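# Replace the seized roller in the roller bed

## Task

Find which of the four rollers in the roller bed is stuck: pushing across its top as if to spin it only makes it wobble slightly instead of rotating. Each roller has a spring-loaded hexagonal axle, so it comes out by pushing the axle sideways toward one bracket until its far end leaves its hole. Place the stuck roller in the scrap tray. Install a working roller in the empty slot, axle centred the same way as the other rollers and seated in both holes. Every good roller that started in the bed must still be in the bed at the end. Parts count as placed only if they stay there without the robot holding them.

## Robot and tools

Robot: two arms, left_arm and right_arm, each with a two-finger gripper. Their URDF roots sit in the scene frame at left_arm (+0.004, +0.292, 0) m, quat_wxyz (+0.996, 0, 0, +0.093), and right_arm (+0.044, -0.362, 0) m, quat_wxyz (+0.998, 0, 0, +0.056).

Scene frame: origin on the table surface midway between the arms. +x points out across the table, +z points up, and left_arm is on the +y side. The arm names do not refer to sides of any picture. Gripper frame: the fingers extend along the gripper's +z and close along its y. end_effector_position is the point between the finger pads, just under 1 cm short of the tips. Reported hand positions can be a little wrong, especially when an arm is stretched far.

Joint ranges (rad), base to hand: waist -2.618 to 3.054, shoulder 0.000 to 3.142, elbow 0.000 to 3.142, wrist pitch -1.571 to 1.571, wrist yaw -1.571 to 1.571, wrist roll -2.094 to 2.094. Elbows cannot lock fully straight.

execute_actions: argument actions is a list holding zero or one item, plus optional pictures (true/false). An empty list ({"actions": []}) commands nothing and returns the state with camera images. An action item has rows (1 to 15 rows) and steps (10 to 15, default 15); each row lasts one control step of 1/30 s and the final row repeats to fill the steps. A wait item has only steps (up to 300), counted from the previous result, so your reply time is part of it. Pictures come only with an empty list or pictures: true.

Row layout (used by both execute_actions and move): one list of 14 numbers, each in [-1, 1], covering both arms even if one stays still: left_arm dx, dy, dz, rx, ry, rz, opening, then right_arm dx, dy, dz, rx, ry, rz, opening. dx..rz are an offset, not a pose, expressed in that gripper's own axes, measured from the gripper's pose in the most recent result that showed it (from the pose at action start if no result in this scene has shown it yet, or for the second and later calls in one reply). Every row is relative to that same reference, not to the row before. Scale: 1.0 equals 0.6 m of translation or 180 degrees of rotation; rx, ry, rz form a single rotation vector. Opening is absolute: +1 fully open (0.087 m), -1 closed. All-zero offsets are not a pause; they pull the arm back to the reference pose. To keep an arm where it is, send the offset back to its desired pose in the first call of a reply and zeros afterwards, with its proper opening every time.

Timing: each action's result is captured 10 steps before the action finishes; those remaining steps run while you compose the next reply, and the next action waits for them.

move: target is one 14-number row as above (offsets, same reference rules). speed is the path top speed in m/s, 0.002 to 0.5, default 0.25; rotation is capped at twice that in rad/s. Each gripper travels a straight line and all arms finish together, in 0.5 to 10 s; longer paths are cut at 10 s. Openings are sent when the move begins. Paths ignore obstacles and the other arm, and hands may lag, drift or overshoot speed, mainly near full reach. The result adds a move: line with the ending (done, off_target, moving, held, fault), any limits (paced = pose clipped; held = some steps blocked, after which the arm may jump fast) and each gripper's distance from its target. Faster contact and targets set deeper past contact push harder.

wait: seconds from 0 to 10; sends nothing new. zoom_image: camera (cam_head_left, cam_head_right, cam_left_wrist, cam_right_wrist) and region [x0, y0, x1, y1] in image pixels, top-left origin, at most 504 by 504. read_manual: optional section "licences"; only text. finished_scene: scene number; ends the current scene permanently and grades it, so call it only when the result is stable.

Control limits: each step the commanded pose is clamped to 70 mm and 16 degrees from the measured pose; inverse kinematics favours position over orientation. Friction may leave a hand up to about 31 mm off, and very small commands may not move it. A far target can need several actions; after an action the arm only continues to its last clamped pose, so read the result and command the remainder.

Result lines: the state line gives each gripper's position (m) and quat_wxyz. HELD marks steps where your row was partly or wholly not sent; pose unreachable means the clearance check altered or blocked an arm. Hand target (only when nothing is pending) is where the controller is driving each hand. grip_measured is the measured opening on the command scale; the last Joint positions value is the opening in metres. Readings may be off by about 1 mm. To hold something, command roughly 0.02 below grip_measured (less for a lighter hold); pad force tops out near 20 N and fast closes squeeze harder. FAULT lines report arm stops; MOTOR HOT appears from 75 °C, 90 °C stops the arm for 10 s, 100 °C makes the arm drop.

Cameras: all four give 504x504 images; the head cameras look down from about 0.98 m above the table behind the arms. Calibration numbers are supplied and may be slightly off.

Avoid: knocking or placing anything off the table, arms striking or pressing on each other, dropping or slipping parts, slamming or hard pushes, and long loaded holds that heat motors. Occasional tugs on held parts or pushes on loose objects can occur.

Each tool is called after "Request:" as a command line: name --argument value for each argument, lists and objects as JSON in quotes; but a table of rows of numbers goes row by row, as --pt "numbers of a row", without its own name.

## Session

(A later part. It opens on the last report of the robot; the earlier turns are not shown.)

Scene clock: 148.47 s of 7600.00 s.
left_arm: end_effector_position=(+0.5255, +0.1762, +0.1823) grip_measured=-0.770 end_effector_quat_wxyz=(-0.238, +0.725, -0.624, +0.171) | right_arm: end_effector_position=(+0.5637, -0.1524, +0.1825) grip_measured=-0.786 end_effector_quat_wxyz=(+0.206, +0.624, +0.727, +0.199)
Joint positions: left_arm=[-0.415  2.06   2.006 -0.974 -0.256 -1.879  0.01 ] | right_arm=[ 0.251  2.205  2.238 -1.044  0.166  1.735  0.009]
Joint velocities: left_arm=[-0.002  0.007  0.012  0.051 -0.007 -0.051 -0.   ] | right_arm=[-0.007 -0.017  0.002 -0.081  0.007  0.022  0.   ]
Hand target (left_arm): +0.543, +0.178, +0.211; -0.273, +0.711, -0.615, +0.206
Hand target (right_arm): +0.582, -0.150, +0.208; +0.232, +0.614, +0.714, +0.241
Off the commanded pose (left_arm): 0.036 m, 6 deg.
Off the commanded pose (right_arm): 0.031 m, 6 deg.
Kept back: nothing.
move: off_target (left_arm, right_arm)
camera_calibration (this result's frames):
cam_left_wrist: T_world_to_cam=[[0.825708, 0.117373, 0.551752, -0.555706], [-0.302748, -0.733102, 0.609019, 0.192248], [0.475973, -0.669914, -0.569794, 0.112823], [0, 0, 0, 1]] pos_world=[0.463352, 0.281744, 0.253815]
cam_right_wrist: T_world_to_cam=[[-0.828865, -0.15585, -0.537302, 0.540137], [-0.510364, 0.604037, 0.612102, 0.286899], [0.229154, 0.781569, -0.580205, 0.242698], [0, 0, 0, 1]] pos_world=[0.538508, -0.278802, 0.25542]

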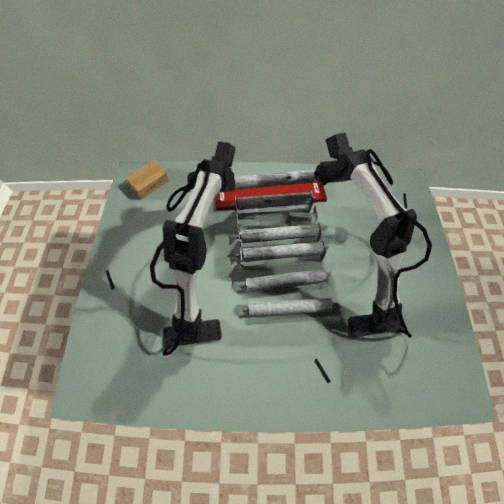

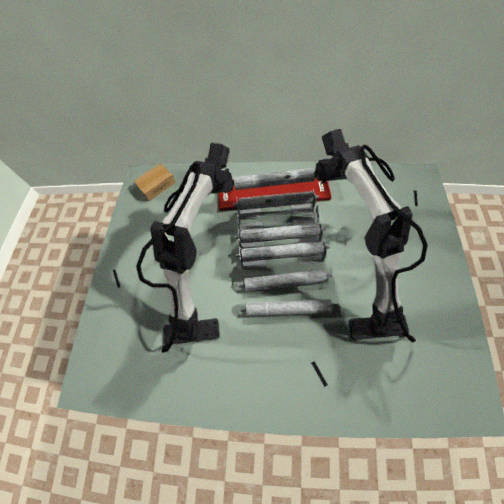

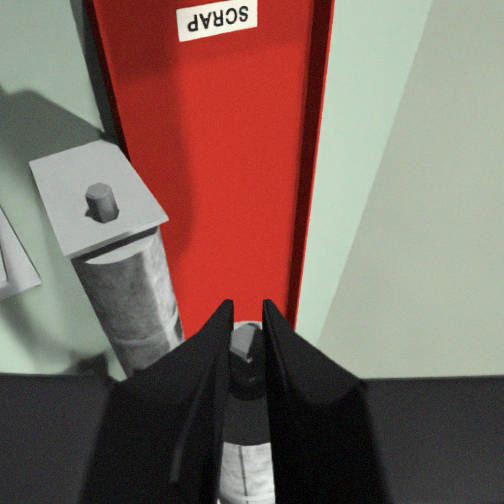

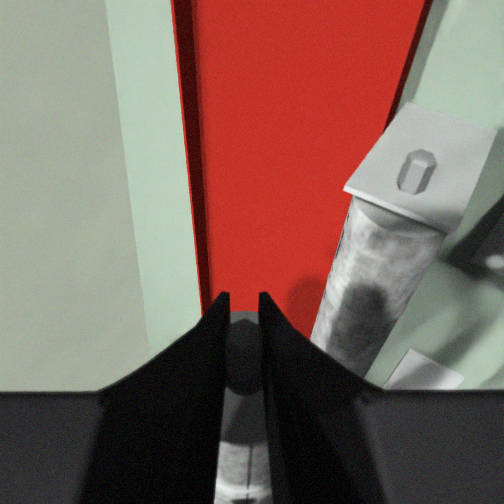

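Request:
move --target '[0,-0.05,0.25,0.04,0,0,-0.95, 0,0.05,0.25,-0.04,0,0,-0.95]' --speed 0.08

Scene clock: 151.50 s of 7600.00 s.
left_arm: end_effector_position=(+0.6101, +0.1904, +0.0453) grip_measured=-0.770 end_effector_quat_wxyz=(-0.248, +0.724, -0.618, +0.181) | right_arm: end_effector_position=(+0.6506, -0.1371, +0.0539) grip_measured=-0.786 end_effector_quat_wxyz=(+0.219, +0.615, +0.727, +0.212)
Joint positions: left_arm=[-0.353  2.408  2.012 -0.59  -0.23  -1.825  0.01 ] | right_arm=[ 0.221  2.603  2.407 -0.772  0.153  1.69   0.009]
Joint velocities: left_arm=[ 0.012 -0.012  0.007  0.007  0.037 -0.095  0.   ] | right_arm=[ 0.007  0.002 -0.002 -0.022 -0.051  0.022 -0.001]
Hand target (left_arm): +0.629, +0.197, +0.074; -0.283, +0.710, -0.611, +0.208
Hand target (right_arm): +0.670, -0.143, +0.076; +0.246, +0.611, +0.712, +0.243
Off the commanded pose (left_arm): 0.038 m, 6 deg.
Off the commanded pose (right_arm): 0.029 m, 5 deg.
Kept back: nothing.
move: off_target (left_arm, right_arm)
camera_calibration (this result's frames):
cam_left_wrist: T_world_to_cam=[[0.808304, 0.120685, 0.576263, -0.542763], [-0.317733, -0.734593, 0.599516, 0.321585], [0.495672, -0.667689, -0.555429, -0.00904705], [0, 0, 0, 1]] pos_world=[0.54538, 0.295697, 0.114954]
cam_right_wrist: T_world_to_cam=[[-0.805034, -0.168275, -0.568862, 0.529993], [-0.542672, 0.59626, 0.591592, 0.421793], [0.23964, 0.784957, -0.571328, 0.129319], [0, 0, 0, 1]] pos_world=[0.624567, -0.263823, 0.125847]

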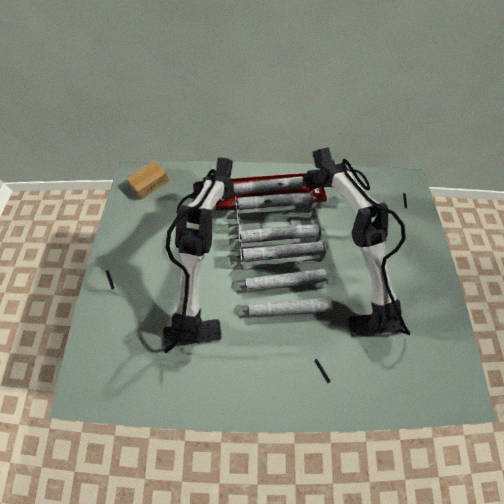

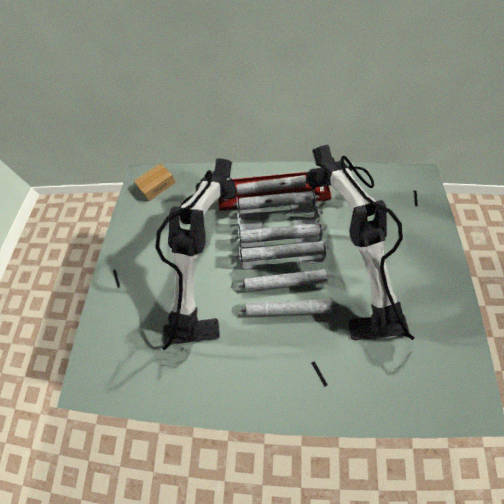

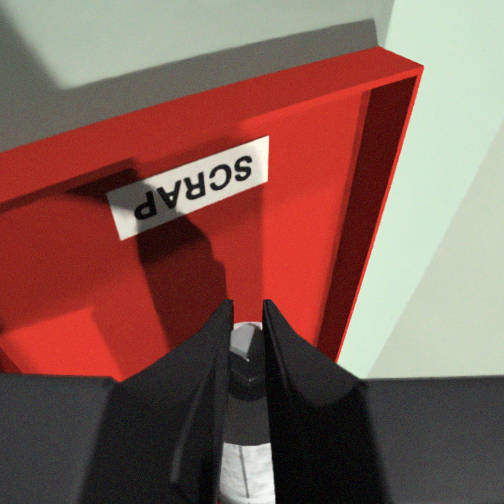

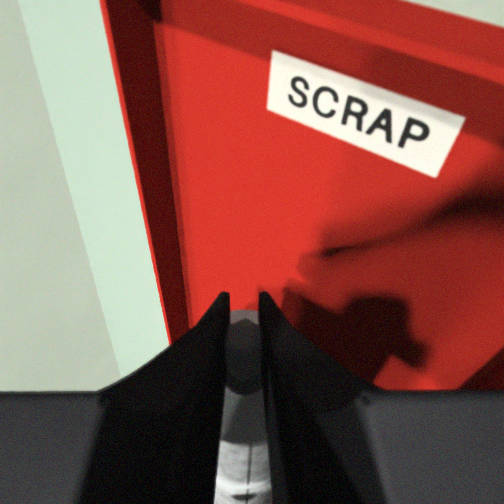

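Let it settle down, then release.

Request:
move --target '[0,0,0,0,0,0,-0.95, 0,-0.01,0.015,0,0,0,-0.95]' --speed 0.02

Request:
move --target '[0,0.005,0.008,0,0,0,-0.95, 0,-0.005,0.008,0,0,0,-0.95]' --speed 0.02

Scene clock: 152.70 s of 7600.00 s.
left_arm: end_effector_position=(+0.6086, +0.1898, +0.0400) grip_measured=-0.770 end_effector_quat_wxyz=(-0.240, +0.730, -0.614, +0.179) | right_arm: end_effector_position=(+0.6522, -0.1365, +0.0503) grip_measured=-0.786 end_effector_quat_wxyz=(+0.220, +0.615, +0.726, +0.215)
Joint positions: left_arm=[-0.353  2.416  2.012 -0.597 -0.224 -1.845  0.01 ] | right_arm=[ 0.221  2.603  2.389 -0.747  0.153  1.69   0.009]
Joint velocities: left_arm=[-0.007  0.012  0.017 -0.11   0.051 -0.037  0.   ] | right_arm=[ 0.002  0.002 -0.002  0.037 -0.037 -0.007 -0.001]
Hand target (left_arm): +0.610, +0.190, +0.045; -0.248, +0.724, -0.618, +0.181
Hand target (right_arm): +0.651, -0.138, +0.043; +0.219, +0.615, +0.728, +0.212
Off the commanded pose (left_arm): 0.006 m, 1 deg.
Off the commanded pose (right_arm): 0.007 m, 0 deg.
Kept back: nothing.
move: done
camera_calibration (this result's frames):
cam_left_wrist: T_world_to_cam=[[0.813979, 0.138939, 0.564034, -0.544869], [-0.300498, -0.73025, 0.613544, 0.311937], [0.49713, -0.668903, -0.552657, -0.0124612], [0, 0, 0, 1]] pos_world=[0.543444, 0.29516, 0.109051]
cam_right_wrist: T_world_to_cam=[[-0.801239, -0.166165, -0.574808, 0.527465], [-0.546329, 0.594933, 0.589558, 0.426784], [0.244008, 0.786412, -0.567465, 0.123579], [0, 0, 0, 1]] pos_world=[0.625636, -0.263446, 0.121704]

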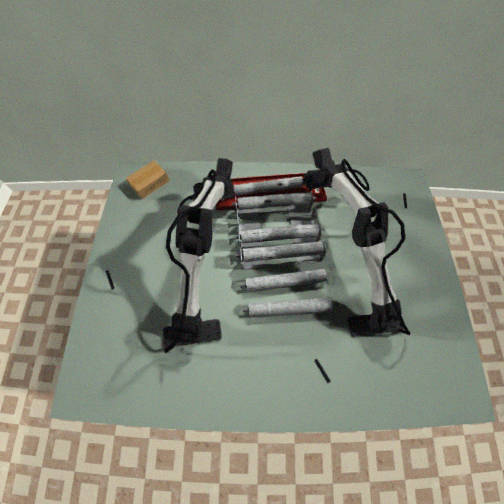

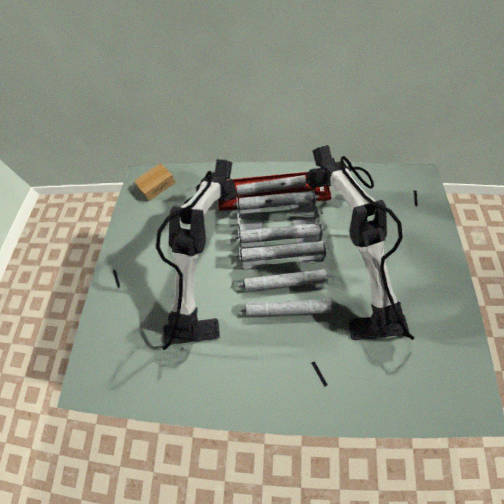

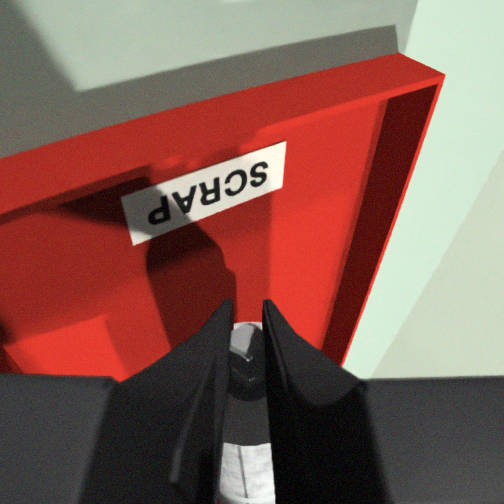

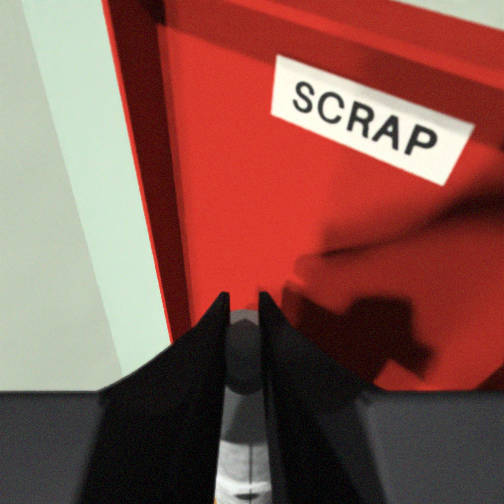

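Scene clock: 153.50 s of 7600.00 s.
left_arm: end_effector_position=(+0.6084, +0.1897, +0.0336) grip_measured=-0.770 end_effector_quat_wxyz=(-0.235, +0.736, -0.610, +0.177) | right_arm: end_effector_position=(+0.6523, -0.1365, +0.0504) grip_measured=-0.785 end_effector_quat_wxyz=(+0.221, +0.613, +0.727, +0.215)
Joint positions: left_arm=[-0.353  2.427  2.012 -0.597 -0.222 -1.861  0.01 ] | right_arm=[ 0.221  2.603  2.389 -0.745  0.153  1.686  0.009]
Joint velocities: left_arm=[ 0.002  0.002 -0.007  0.081 -0.051 -0.066 -0.   ] | right_arm=[-0.007 -0.027  0.012 -0.095 -0.037 -0.051  0.001]
Hand target (left_arm): +0.609, +0.190, +0.034; -0.240, +0.730, -0.614, +0.178
Hand target (right_arm): +0.653, -0.137, +0.045; +0.220, +0.615, +0.726, +0.215
Off the commanded pose (left_arm): 0.001 m, 1 deg.
Off the commanded pose (right_arm): 0.006 m, 0 deg.
Kept back: nothing.
move: done
camera_calibration (this result's frames):
cam_left_wrist: T_world_to_cam=[[0.817203, 0.154051, 0.555381, -0.545578], [-0.285803, -0.728478, 0.622604, 0.306079], [0.500496, -0.667524, -0.551286, -0.0182517], [0, 0, 0, 1]] pos_world=[0.542461, 0.294835, 0.102375]
cam_right_wrist: T_world_to_cam=[[-0.800007, -0.169707, -0.57549, 0.526342], [-0.548896, 0.594335, 0.587774, 0.428442], [0.242284, 0.786108, -0.568624, 0.124701], [0, 0, 0, 1]] pos_world=[0.626034, -0.263342, 0.121985]

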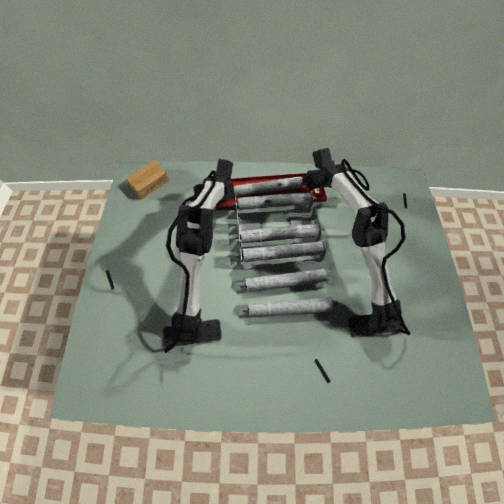

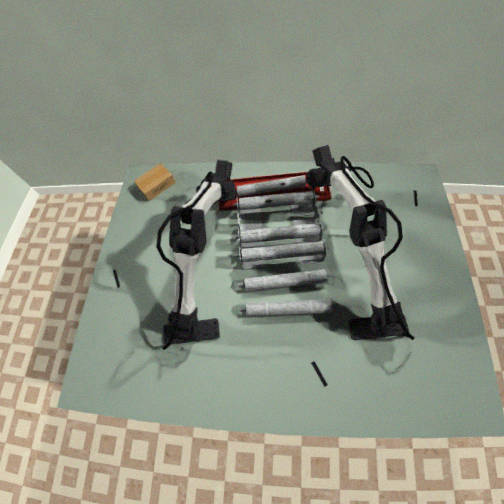

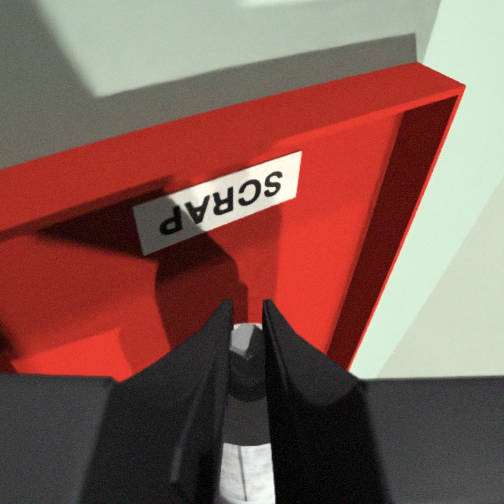

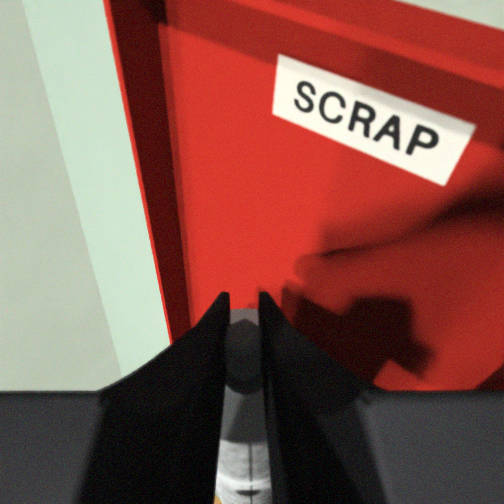

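Request:
move --target '[0.03,0,0.01,0,0,0,-0.95, -0.045,0,0.0,0,0,0,-0.95]' --speed 0.02

Request:
move --target '[0,0.0,0.02,0,0,0,-0.95, 0,-0.02,0.04,0,0,0,-0.95]' --speed 0.02

Scene clock: 155.50 s of 7600.00 s.
left_arm: end_effector_position=(+0.6078, +0.1812, +0.0291) grip_measured=-0.771 end_effector_quat_wxyz=(-0.230, +0.736, -0.614, +0.168) | right_arm: end_effector_position=(+0.6472, -0.1462, +0.0339) grip_measured=-0.785 end_effector_quat_wxyz=(+0.198, +0.616, +0.734, +0.209)
Joint positions: left_arm=[-0.369  2.456  2.058 -0.638 -0.228 -1.871  0.01 ] | right_arm=[ 0.196  2.603  2.342 -0.736  0.106  1.674  0.009]
Joint velocities: left_arm=[-0.007  0.007  0.002 -0.037 -0.022  0.051  0.001] | right_arm=[-0.002 -0.007 -0.017  0.022  0.007 -0.007  0.001]
Hand target (left_arm): +0.614, +0.173, +0.028; -0.235, +0.736, -0.610, +0.177
Hand target (right_arm): +0.656, -0.163, +0.051; +0.220, +0.614, +0.727, +0.214
Off the commanded pose (left_arm): 0.011 m, 1 deg.
Off the commanded pose (right_arm): 0.026 m, 3 deg.
Kept back: nothing.
move: off_target (left_arm, right_arm)
camera_calibration (this result's frames):
cam_left_wrist: T_world_to_cam=[[0.829372, 0.148449, 0.538614, -0.547216], [-0.275712, -0.729737, 0.625673, 0.29664], [0.485928, -0.667418, -0.564295, -0.0168965], [0, 0, 0, 1]] pos_world=[0.543843, 0.286426, 0.0996045]
cam_right_wrist: T_world_to_cam=[[-0.823619, -0.169403, -0.541253, 0.525241], [-0.528076, 0.577141, 0.622932, 0.423894], [0.206852, 0.798881, -0.564802, 0.148849], [0, 0, 0, 1]] pos_world=[0.625657, -0.274582, 0.104301]

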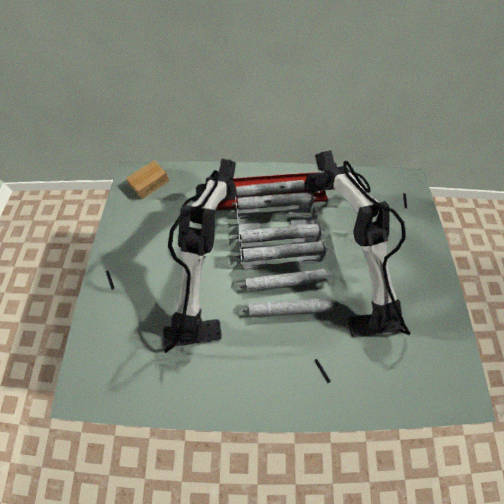

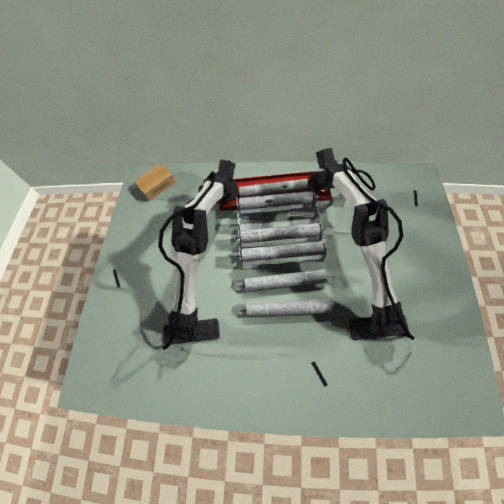

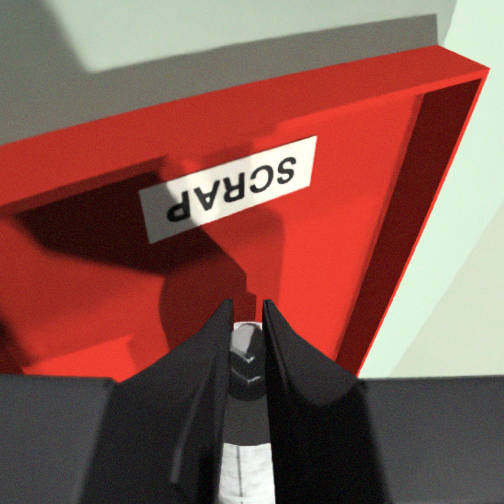

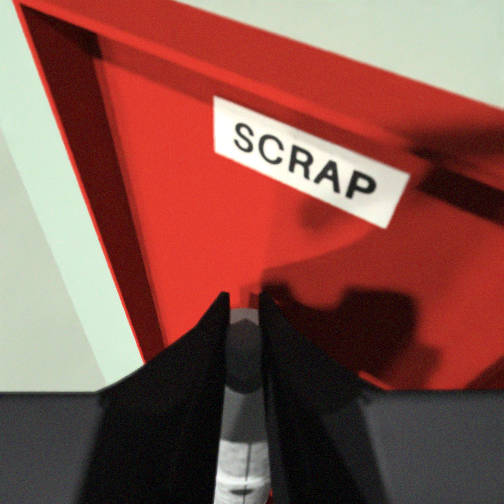

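Scene clock: 157.07 s of 7600.00 s.
left_arm: end_effector_position=(+0.6085, +0.1813, +0.0293) grip_measured=-0.771 end_effector_quat_wxyz=(-0.231, +0.734, -0.616, +0.168) | right_arm: end_effector_position=(+0.6508, -0.1449, +0.0277) grip_measured=-0.785 end_effector_quat_wxyz=(+0.200, +0.619, +0.728, +0.217)
Joint positions: left_arm=[-0.369  2.459  2.065 -0.641 -0.229 -1.866  0.01 ] | right_arm=[ 0.196  2.606  2.314 -0.688  0.105  1.686  0.009]
Joint velocities: left_arm=[ 0.037 -0.002  0.002 -0.051  0.11   0.007 -0.   ] | right_arm=[ 0.002  0.002  0.012 -0.007 -0.037 -0.022  0.   ]
Hand target (left_arm): +0.614, +0.183, +0.019; -0.230, +0.736, -0.614, +0.168
Hand target (right_arm): +0.650, -0.146, +0.008; +0.197, +0.616, +0.734, +0.209
Off the commanded pose (left_arm): 0.012 m, 0 deg.
Off the commanded pose (right_arm): 0.021 m, 1 deg.
Kept back: nothing.
move: off_target (left_arm, right_arm)
camera_calibration (this result's frames):
cam_left_wrist: T_world_to_cam=[[0.829819, 0.14325, 0.539333, -0.547223], [-0.278691, -0.730945, 0.622938, 0.298812], [0.483459, -0.667233, -0.566629, -0.0155325], [0, 0, 0, 1]] pos_world=[0.544881, 0.286441, 0.100193]
cam_right_wrist: T_world_to_cam=[[-0.817595, -0.154796, -0.554596, 0.523645], [-0.531201, 0.574439, 0.622772, 0.430497], [0.222179, 0.803778, -0.551886, 0.133989], [0, 0, 0, 1]] pos_world=[0.627041, -0.273934, 0.0962562]

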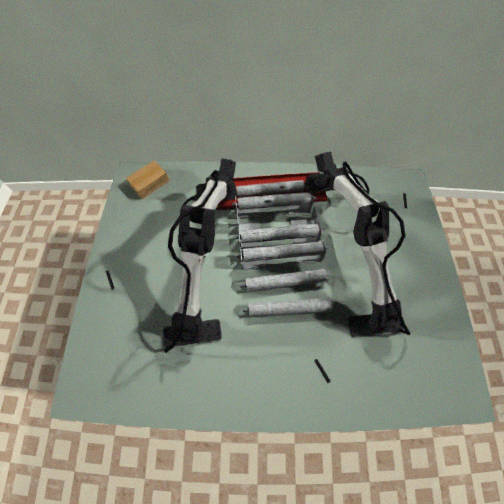

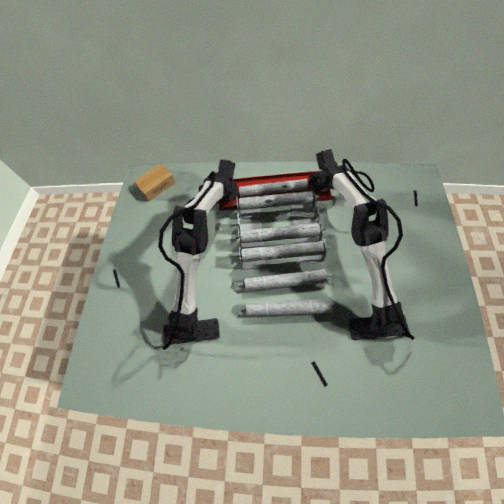

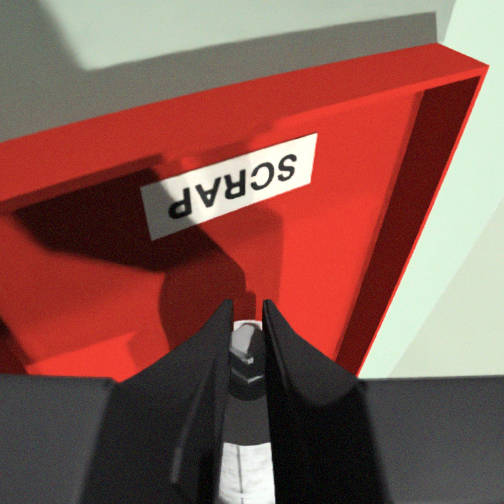

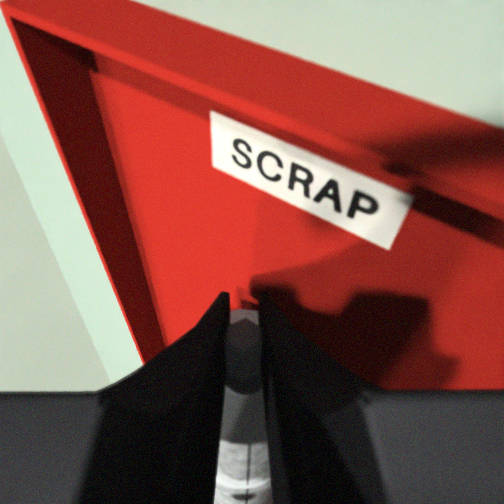

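Request:
move --target '[0,0,0,0,0,0,-0.55, 0,0,0,0,0,0,-0.55]' --speed 0.05

Request:
move --target '[0,0,-0.3,0,0,0,-0.55, 0,0,-0.3,0,0,0,-0.55]' --speed 0.2

Request:
move --target '[0,0.2,-0.13,0,0,0.5,0.5, 0,-0.35,-0.2,0.18,0,0,-0.3]' --speed 0.4

Scene clock: 159.40 s of 7600.00 s.
left_arm: end_effector_position=(+0.6085, +0.1813, +0.0292) grip_measured=-0.550 end_effector_quat_wxyz=(-0.231, +0.734, -0.616, +0.168) | right_arm: end_effector_position=(+0.6508, -0.1448, +0.0278) grip_measured=-0.550 end_effector_quat_wxyz=(+0.200, +0.619, +0.728, +0.217)
Joint positions: left_arm=[-0.369  2.459  2.065 -0.641 -0.229 -1.866  0.02 ] | right_arm=[ 0.196  2.606  2.314 -0.688  0.105  1.686  0.02 ]
Joint velocities: left_arm=[ 0.027  0.002 -0.012 -0.037  0.037  0.022 -0.001] | right_arm=[-0.002  0.007  0.007 -0.007 -0.007 -0.007 -0.001]
Hand target (left_arm): +0.608, +0.181, +0.029; -0.231, +0.734, -0.616, +0.168
Hand target (right_arm): +0.651, -0.145, +0.028; +0.200, +0.619, +0.728, +0.217
Off the commanded pose (left_arm): 0.000 m, 0 deg.
Off the commanded pose (right_arm): 0.000 m, 0 deg.
Kept back: nothing.
move: done
camera_calibration (this result's frames):
cam_left_wrist: T_world_to_cam=[[0.829819, 0.14325, 0.539333, -0.547231], [-0.278691, -0.730945, 0.622938, 0.29887], [0.483459, -0.667233, -0.566629, -0.0156147], [0, 0, 0, 1]] pos_world=[0.544944, 0.286429, 0.100115]
cam_right_wrist: T_world_to_cam=[[-0.817394, -0.154731, -0.554911, 0.523628], [-0.531428, 0.574366, 0.622646, 0.430629], [0.222379, 0.803842, -0.551712, 0.133857], [0, 0, 0, 1]] pos_world=[0.627091, -0.273918, 0.0962878]

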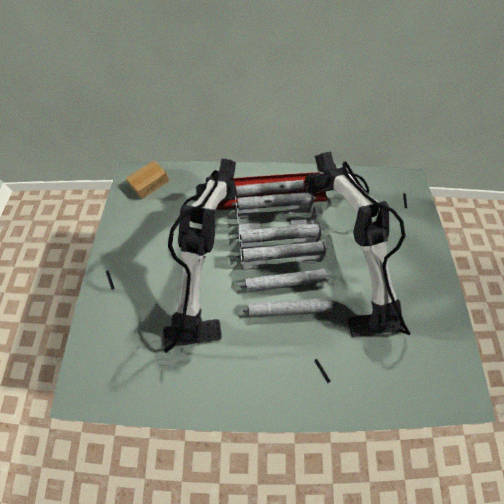

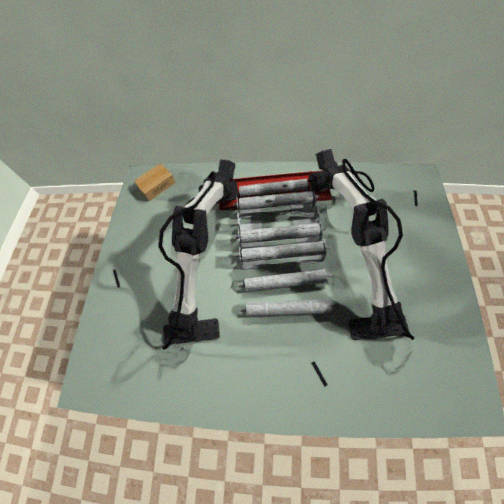

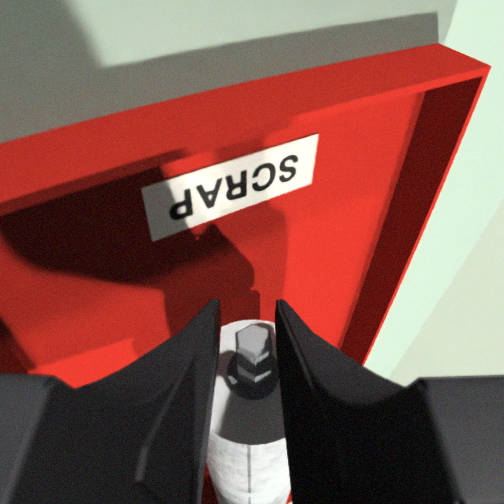

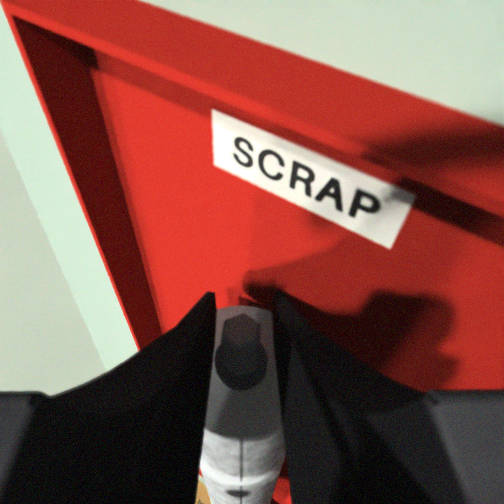

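Scene clock: 160.97 s of 7600.00 s.
left_arm: end_effector_position=(+0.5137, +0.1611, +0.1677) grip_measured=-0.550 end_effector_quat_wxyz=(-0.222, +0.734, -0.622, +0.159) | right_arm: end_effector_position=(+0.5560, -0.1616, +0.1846) grip_measured=-0.550 end_effector_quat_wxyz=(+0.207, +0.617, +0.722, +0.232)
Joint positions: left_arm=[-0.452  2.056  1.963 -0.985 -0.261 -1.937  0.02 ] | right_arm=[ 0.224  2.076  2.005 -0.876  0.119  1.713  0.02 ]
Joint velocities: left_arm=[-0.012 -0.007  0.002 -0.066  0.022 -0.007  0.   ] | right_arm=[-0.012  0.002  0.002  0.037 -0.022  0.007  0.001]
Hand target (left_arm): +0.514, +0.160, +0.182; -0.231, +0.734, -0.616, +0.169
Hand target (right_arm): +0.548, -0.160, +0.174; +0.200, +0.619, +0.728, +0.217
Off the commanded pose (left_arm): 0.013 m, 2 deg.
Off the commanded pose (right_arm): 0.011 m, 2 deg.
Kept back: nothing.
move: off_target (left_arm, right_arm)
camera_calibration (this result's frames):
cam_left_wrist: T_world_to_cam=[[0.844896, 0.137048, 0.517076, -0.543333], [-0.267496, -0.728846, 0.630261, 0.164184], [0.463245, -0.670821, -0.57914, 0.108308], [0, 0, 0, 1]] pos_world=[0.452806, 0.266783, 0.240192]
cam_right_wrist: T_world_to_cam=[[-0.799288, -0.144355, -0.583353, 0.527399], [-0.550178, 0.566279, 0.613703, 0.30306], [0.241749, 0.811474, -0.532041, 0.241767], [0, 0, 0, 1]] pos_world=[0.529834, -0.291672, 0.2503]

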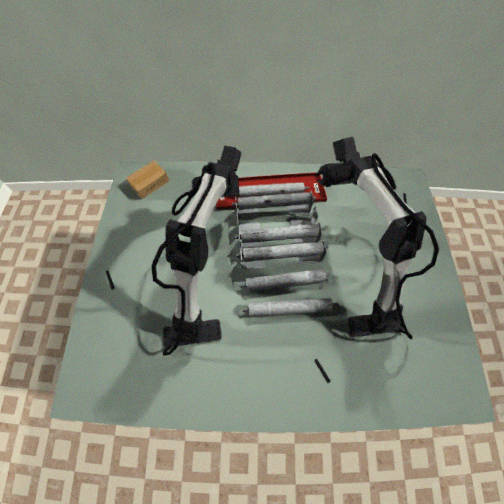

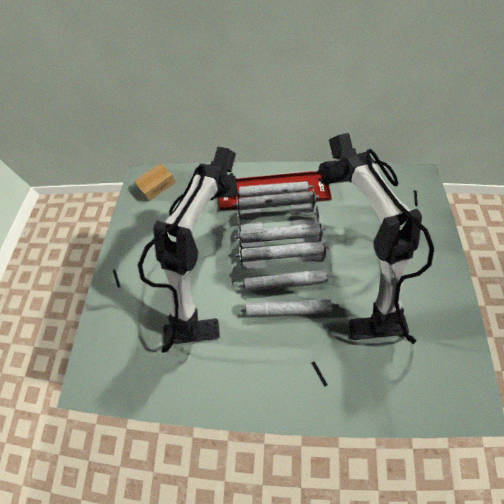

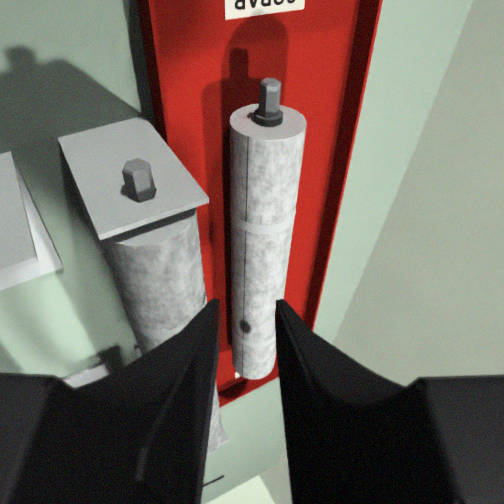

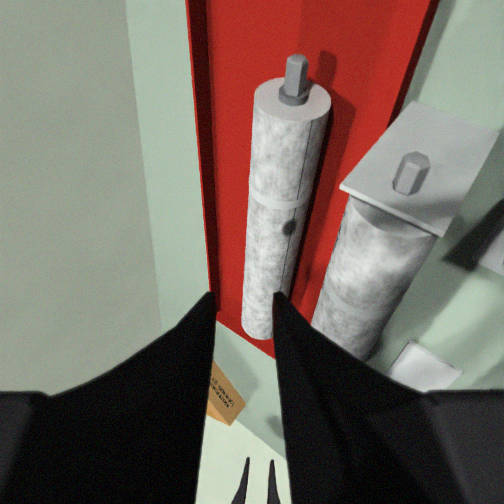

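Scene clock: 163.57 s of 7600.00 s.
left_arm: end_effector_position=(+0.3769, +0.1340, +0.1670) grip_measured=+0.500 end_effector_quat_wxyz=(+0.262, -0.086, +0.960, +0.040) | right_arm: end_effector_position=(+0.3283, -0.1981, +0.1561) grip_measured=-0.300 end_effector_quat_wxyz=(+0.032, +0.650, +0.758, +0.030)
Joint positions: left_arm=[-0.681  1.82   1.729 -1.064 -0.351 -0.599  0.066] | right_arm=[ 0.306  1.662  1.536 -1.363  0.033  1.835  0.031]
Joint velocities: left_arm=[-0.002 -0.012  0.007  0.022  0.022  0.066  0.001] | right_arm=[-0.007 -0.007  0.002  0.051 -0.037  0.022 -0.   ]
Hand target (left_arm): +0.373, +0.137, +0.173; +0.270, -0.080, +0.959, +0.043
Hand target (right_arm): +0.318, -0.198, +0.155; +0.026, +0.648, +0.761, +0.023
Off the commanded pose (left_arm): 0.006 m, 1 deg.
Off the commanded pose (right_arm): 0.010 m, 1 deg.
Kept back: nothing.
move: done
camera_calibration (this result's frames):
cam_left_wrist: T_world_to_cam=[[0.196367, -0.97992, -0.0346115, 0.0625677], [-0.923289, -0.196672, 0.329936, 0.334221], [-0.330118, -0.032832, -0.943368, 0.427417], [0, 0, 0, 1]] pos_world=[0.437395, 0.141076, 0.295106]
cam_right_wrist: T_world_to_cam=[[-0.982966, -0.16658, -0.0776484, 0.300448], [-0.166155, 0.624871, 0.762842, 0.0780992], [-0.078554, 0.76275, -0.641905, 0.423874], [0, 0, 0, 1]] pos_world=[0.341604, -0.322063, 0.235839]

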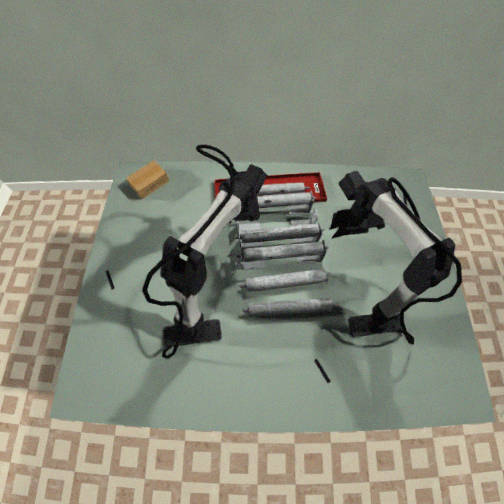

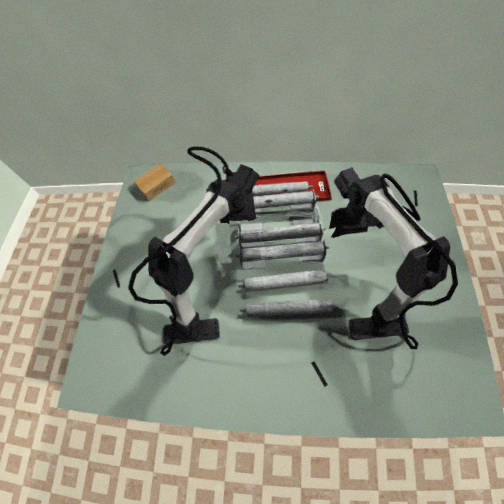

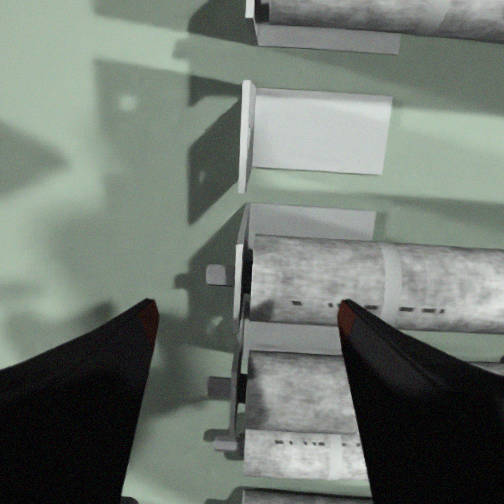

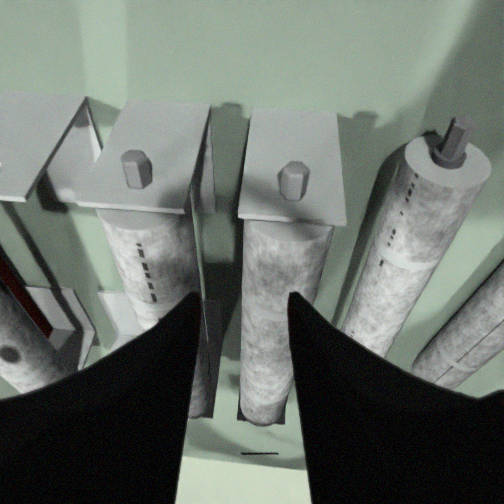

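Request:
execute_actions --actions '[]'

Scene clock: 165.20 s of 7600.00 s.
left_arm: end_effector_position=(+0.3769, +0.1342, +0.1670) grip_measured=+0.500 end_effector_quat_wxyz=(+0.262, -0.085, +0.960, +0.041) | right_arm: end_effector_position=(+0.3283, -0.1980, +0.1561) grip_measured=-0.300 end_effector_quat_wxyz=(+0.032, +0.650, +0.758, +0.030)
Joint positions: left_arm=[-0.681  1.82   1.729 -1.064 -0.351 -0.596  0.066] | right_arm=[ 0.306  1.662  1.536 -1.363  0.032  1.835  0.031]
Joint velocities: left_arm=[-0.012 -0.012 -0.012 -0.007 -0.022  0.037 -0.001] | right_arm=[ 0.002 -0.012 -0.037  0.022 -0.007  0.037 -0.001]
Hand target (left_arm): +0.373, +0.137, +0.173; +0.270, -0.080, +0.959, +0.043
Hand target (right_arm): +0.318, -0.198, +0.155; +0.026, +0.648, +0.761, +0.024
Off the commanded pose (left_arm): 0.006 m, 1 deg.
Off the commanded pose (right_arm): 0.010 m, 1 deg.
Kept back: nothing.
Steps of this call (steps 1 to 49: nothing new was sent). Readings (end_effector_position):
1: left_arm (+0.3769, +0.1340, +0.1670) | right_arm (+0.3283, -0.1980, +0.1561)
2: left_arm (+0.3769, +0.1341, +0.1670) | right_arm (+0.3283, -0.1980, +0.1561)
4: left_arm (+0.3769, +0.1341, +0.1670) | right_arm (+0.3283, -0.1980, +0.1561)
8: left_arm (+0.3769, +0.1342, +0.1670) | right_arm (+0.3283, -0.1980, +0.1561)
49: the state above
camera_calibration (this result's frames):
cam_left_wrist: T_world_to_cam=[[0.193941, -0.980336, -0.0364398, 0.0640252], [-0.923704, -0.194995, 0.329771, 0.334213], [-0.330392, -0.0302964, -0.943358, 0.427202], [0, 0, 0, 1]] pos_world=[0.437441, 0.140879, 0.295123]
cam_right_wrist: T_world_to_cam=[[-0.982973, -0.166584, -0.0775541, 0.300418], [-0.166056, 0.624601, 0.763085, 0.0779226], [-0.0786772, 0.76297, -0.641628, 0.423874], [0, 0, 0, 1]] pos_world=[0.341592, -0.322029, 0.235807]

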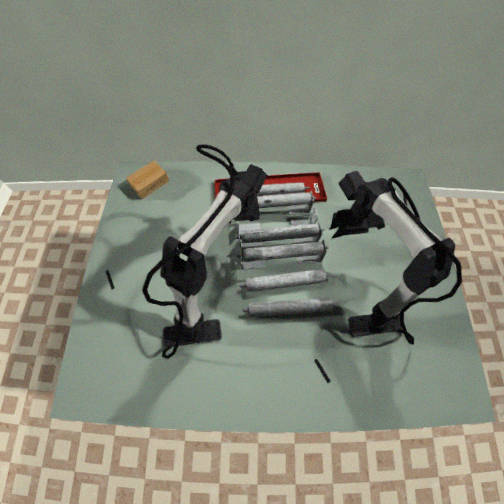

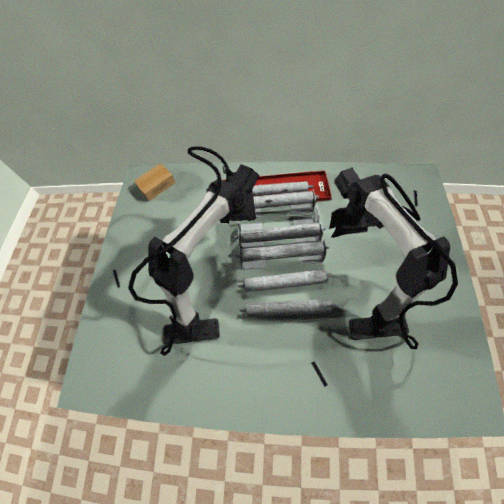

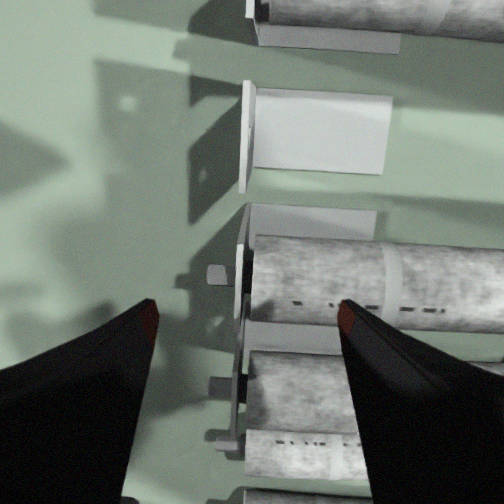

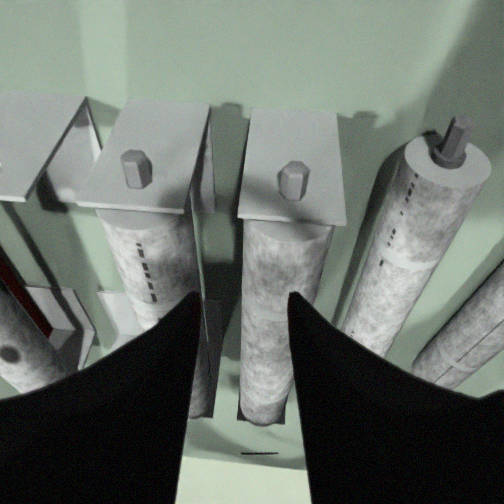

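Request:
move --target '[0.314,-0.068,-0.098,0.248,0.016,0.45,0.6, 0,-0.152,0.13,0,0,0,-0.3]' --speed 0.2

Scene clock: 171.20 s of 7600.00 s.
left_arm: end_effector_position=(+0.2007, +0.0604, +0.1196) grip_measured=+0.600 end_effector_quat_wxyz=(+0.161, +0.632, +0.746, -0.139) | right_arm: end_effector_position=(+0.2499, -0.2093, +0.0703) grip_measured=-0.300 end_effector_quat_wxyz=(+0.028, +0.652, +0.757, +0.028)
Joint positions: left_arm=[-0.986  1.483  1.201 -0.932  0.241  0.562  0.07 ] | right_arm=[ 0.397  1.4    0.943 -1.042  0.033  1.932  0.031]
Joint velocities: left_arm=[ 0.007  0.007 -0.012  0.007 -0.022  0.051 -0.   ] | right_arm=[ 0.007 -0.002  0.017  0.007 -0.007  0.007  0.   ]
Hand target (left_arm): +0.194, +0.061, +0.122; +0.163, +0.639, +0.738, -0.144
Hand target (right_arm): +0.246, -0.210, +0.069; +0.032, +0.650, +0.759, +0.030
Off the commanded pose (left_arm): 0.005 m, 1 deg.
Off the commanded pose (right_arm): 0.005 m, 1 deg.
Kept back: nothing.
move: done
camera_calibration (this result's frames):
cam_left_wrist: T_world_to_cam=[[-0.984806, -0.173659, -0.000102668, 0.207583], [-0.156746, 0.88864, 0.430986, -0.0587609], [-0.0747535, 0.424454, -0.902358, 0.238356], [0, 0, 0, 1]] pos_world=[0.213036, -0.0129052, 0.240429]
cam_right_wrist: T_world_to_cam=[[-0.98458, -0.161043, -0.0683168, 0.215812], [-0.155127, 0.623263, 0.766472, 0.134164], [-0.0808556, 0.765251, -0.638634, 0.372076], [0, 0, 0, 1]] pos_world=[0.263381, -0.333596, 0.149532]

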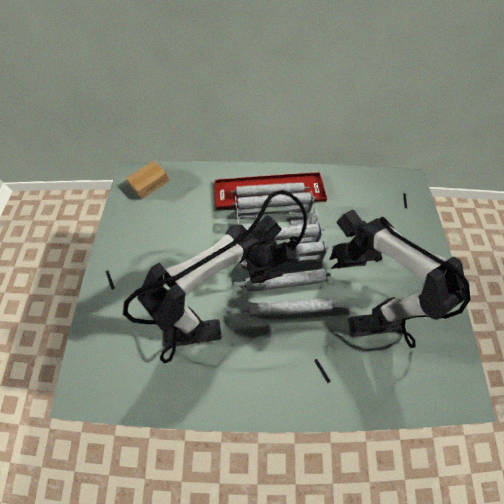

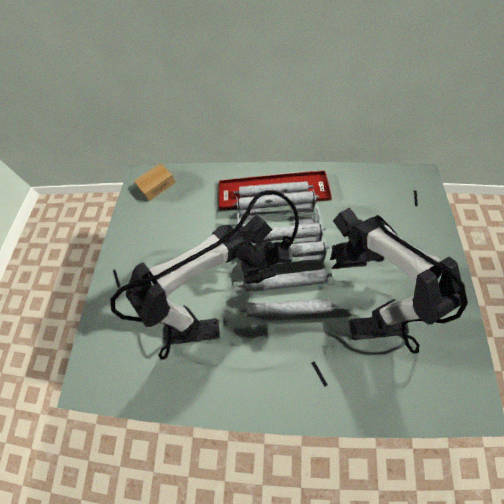

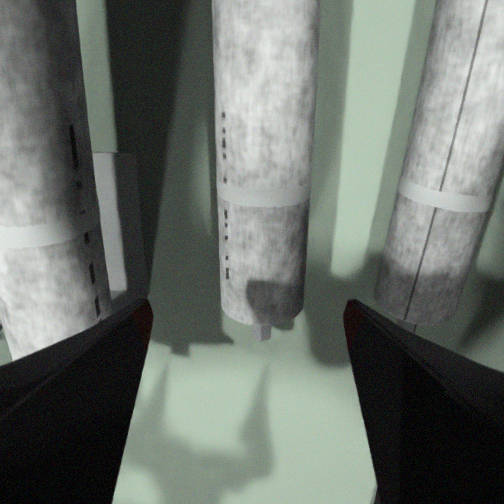

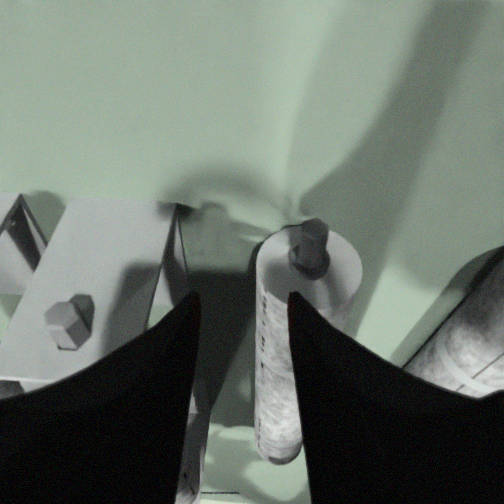

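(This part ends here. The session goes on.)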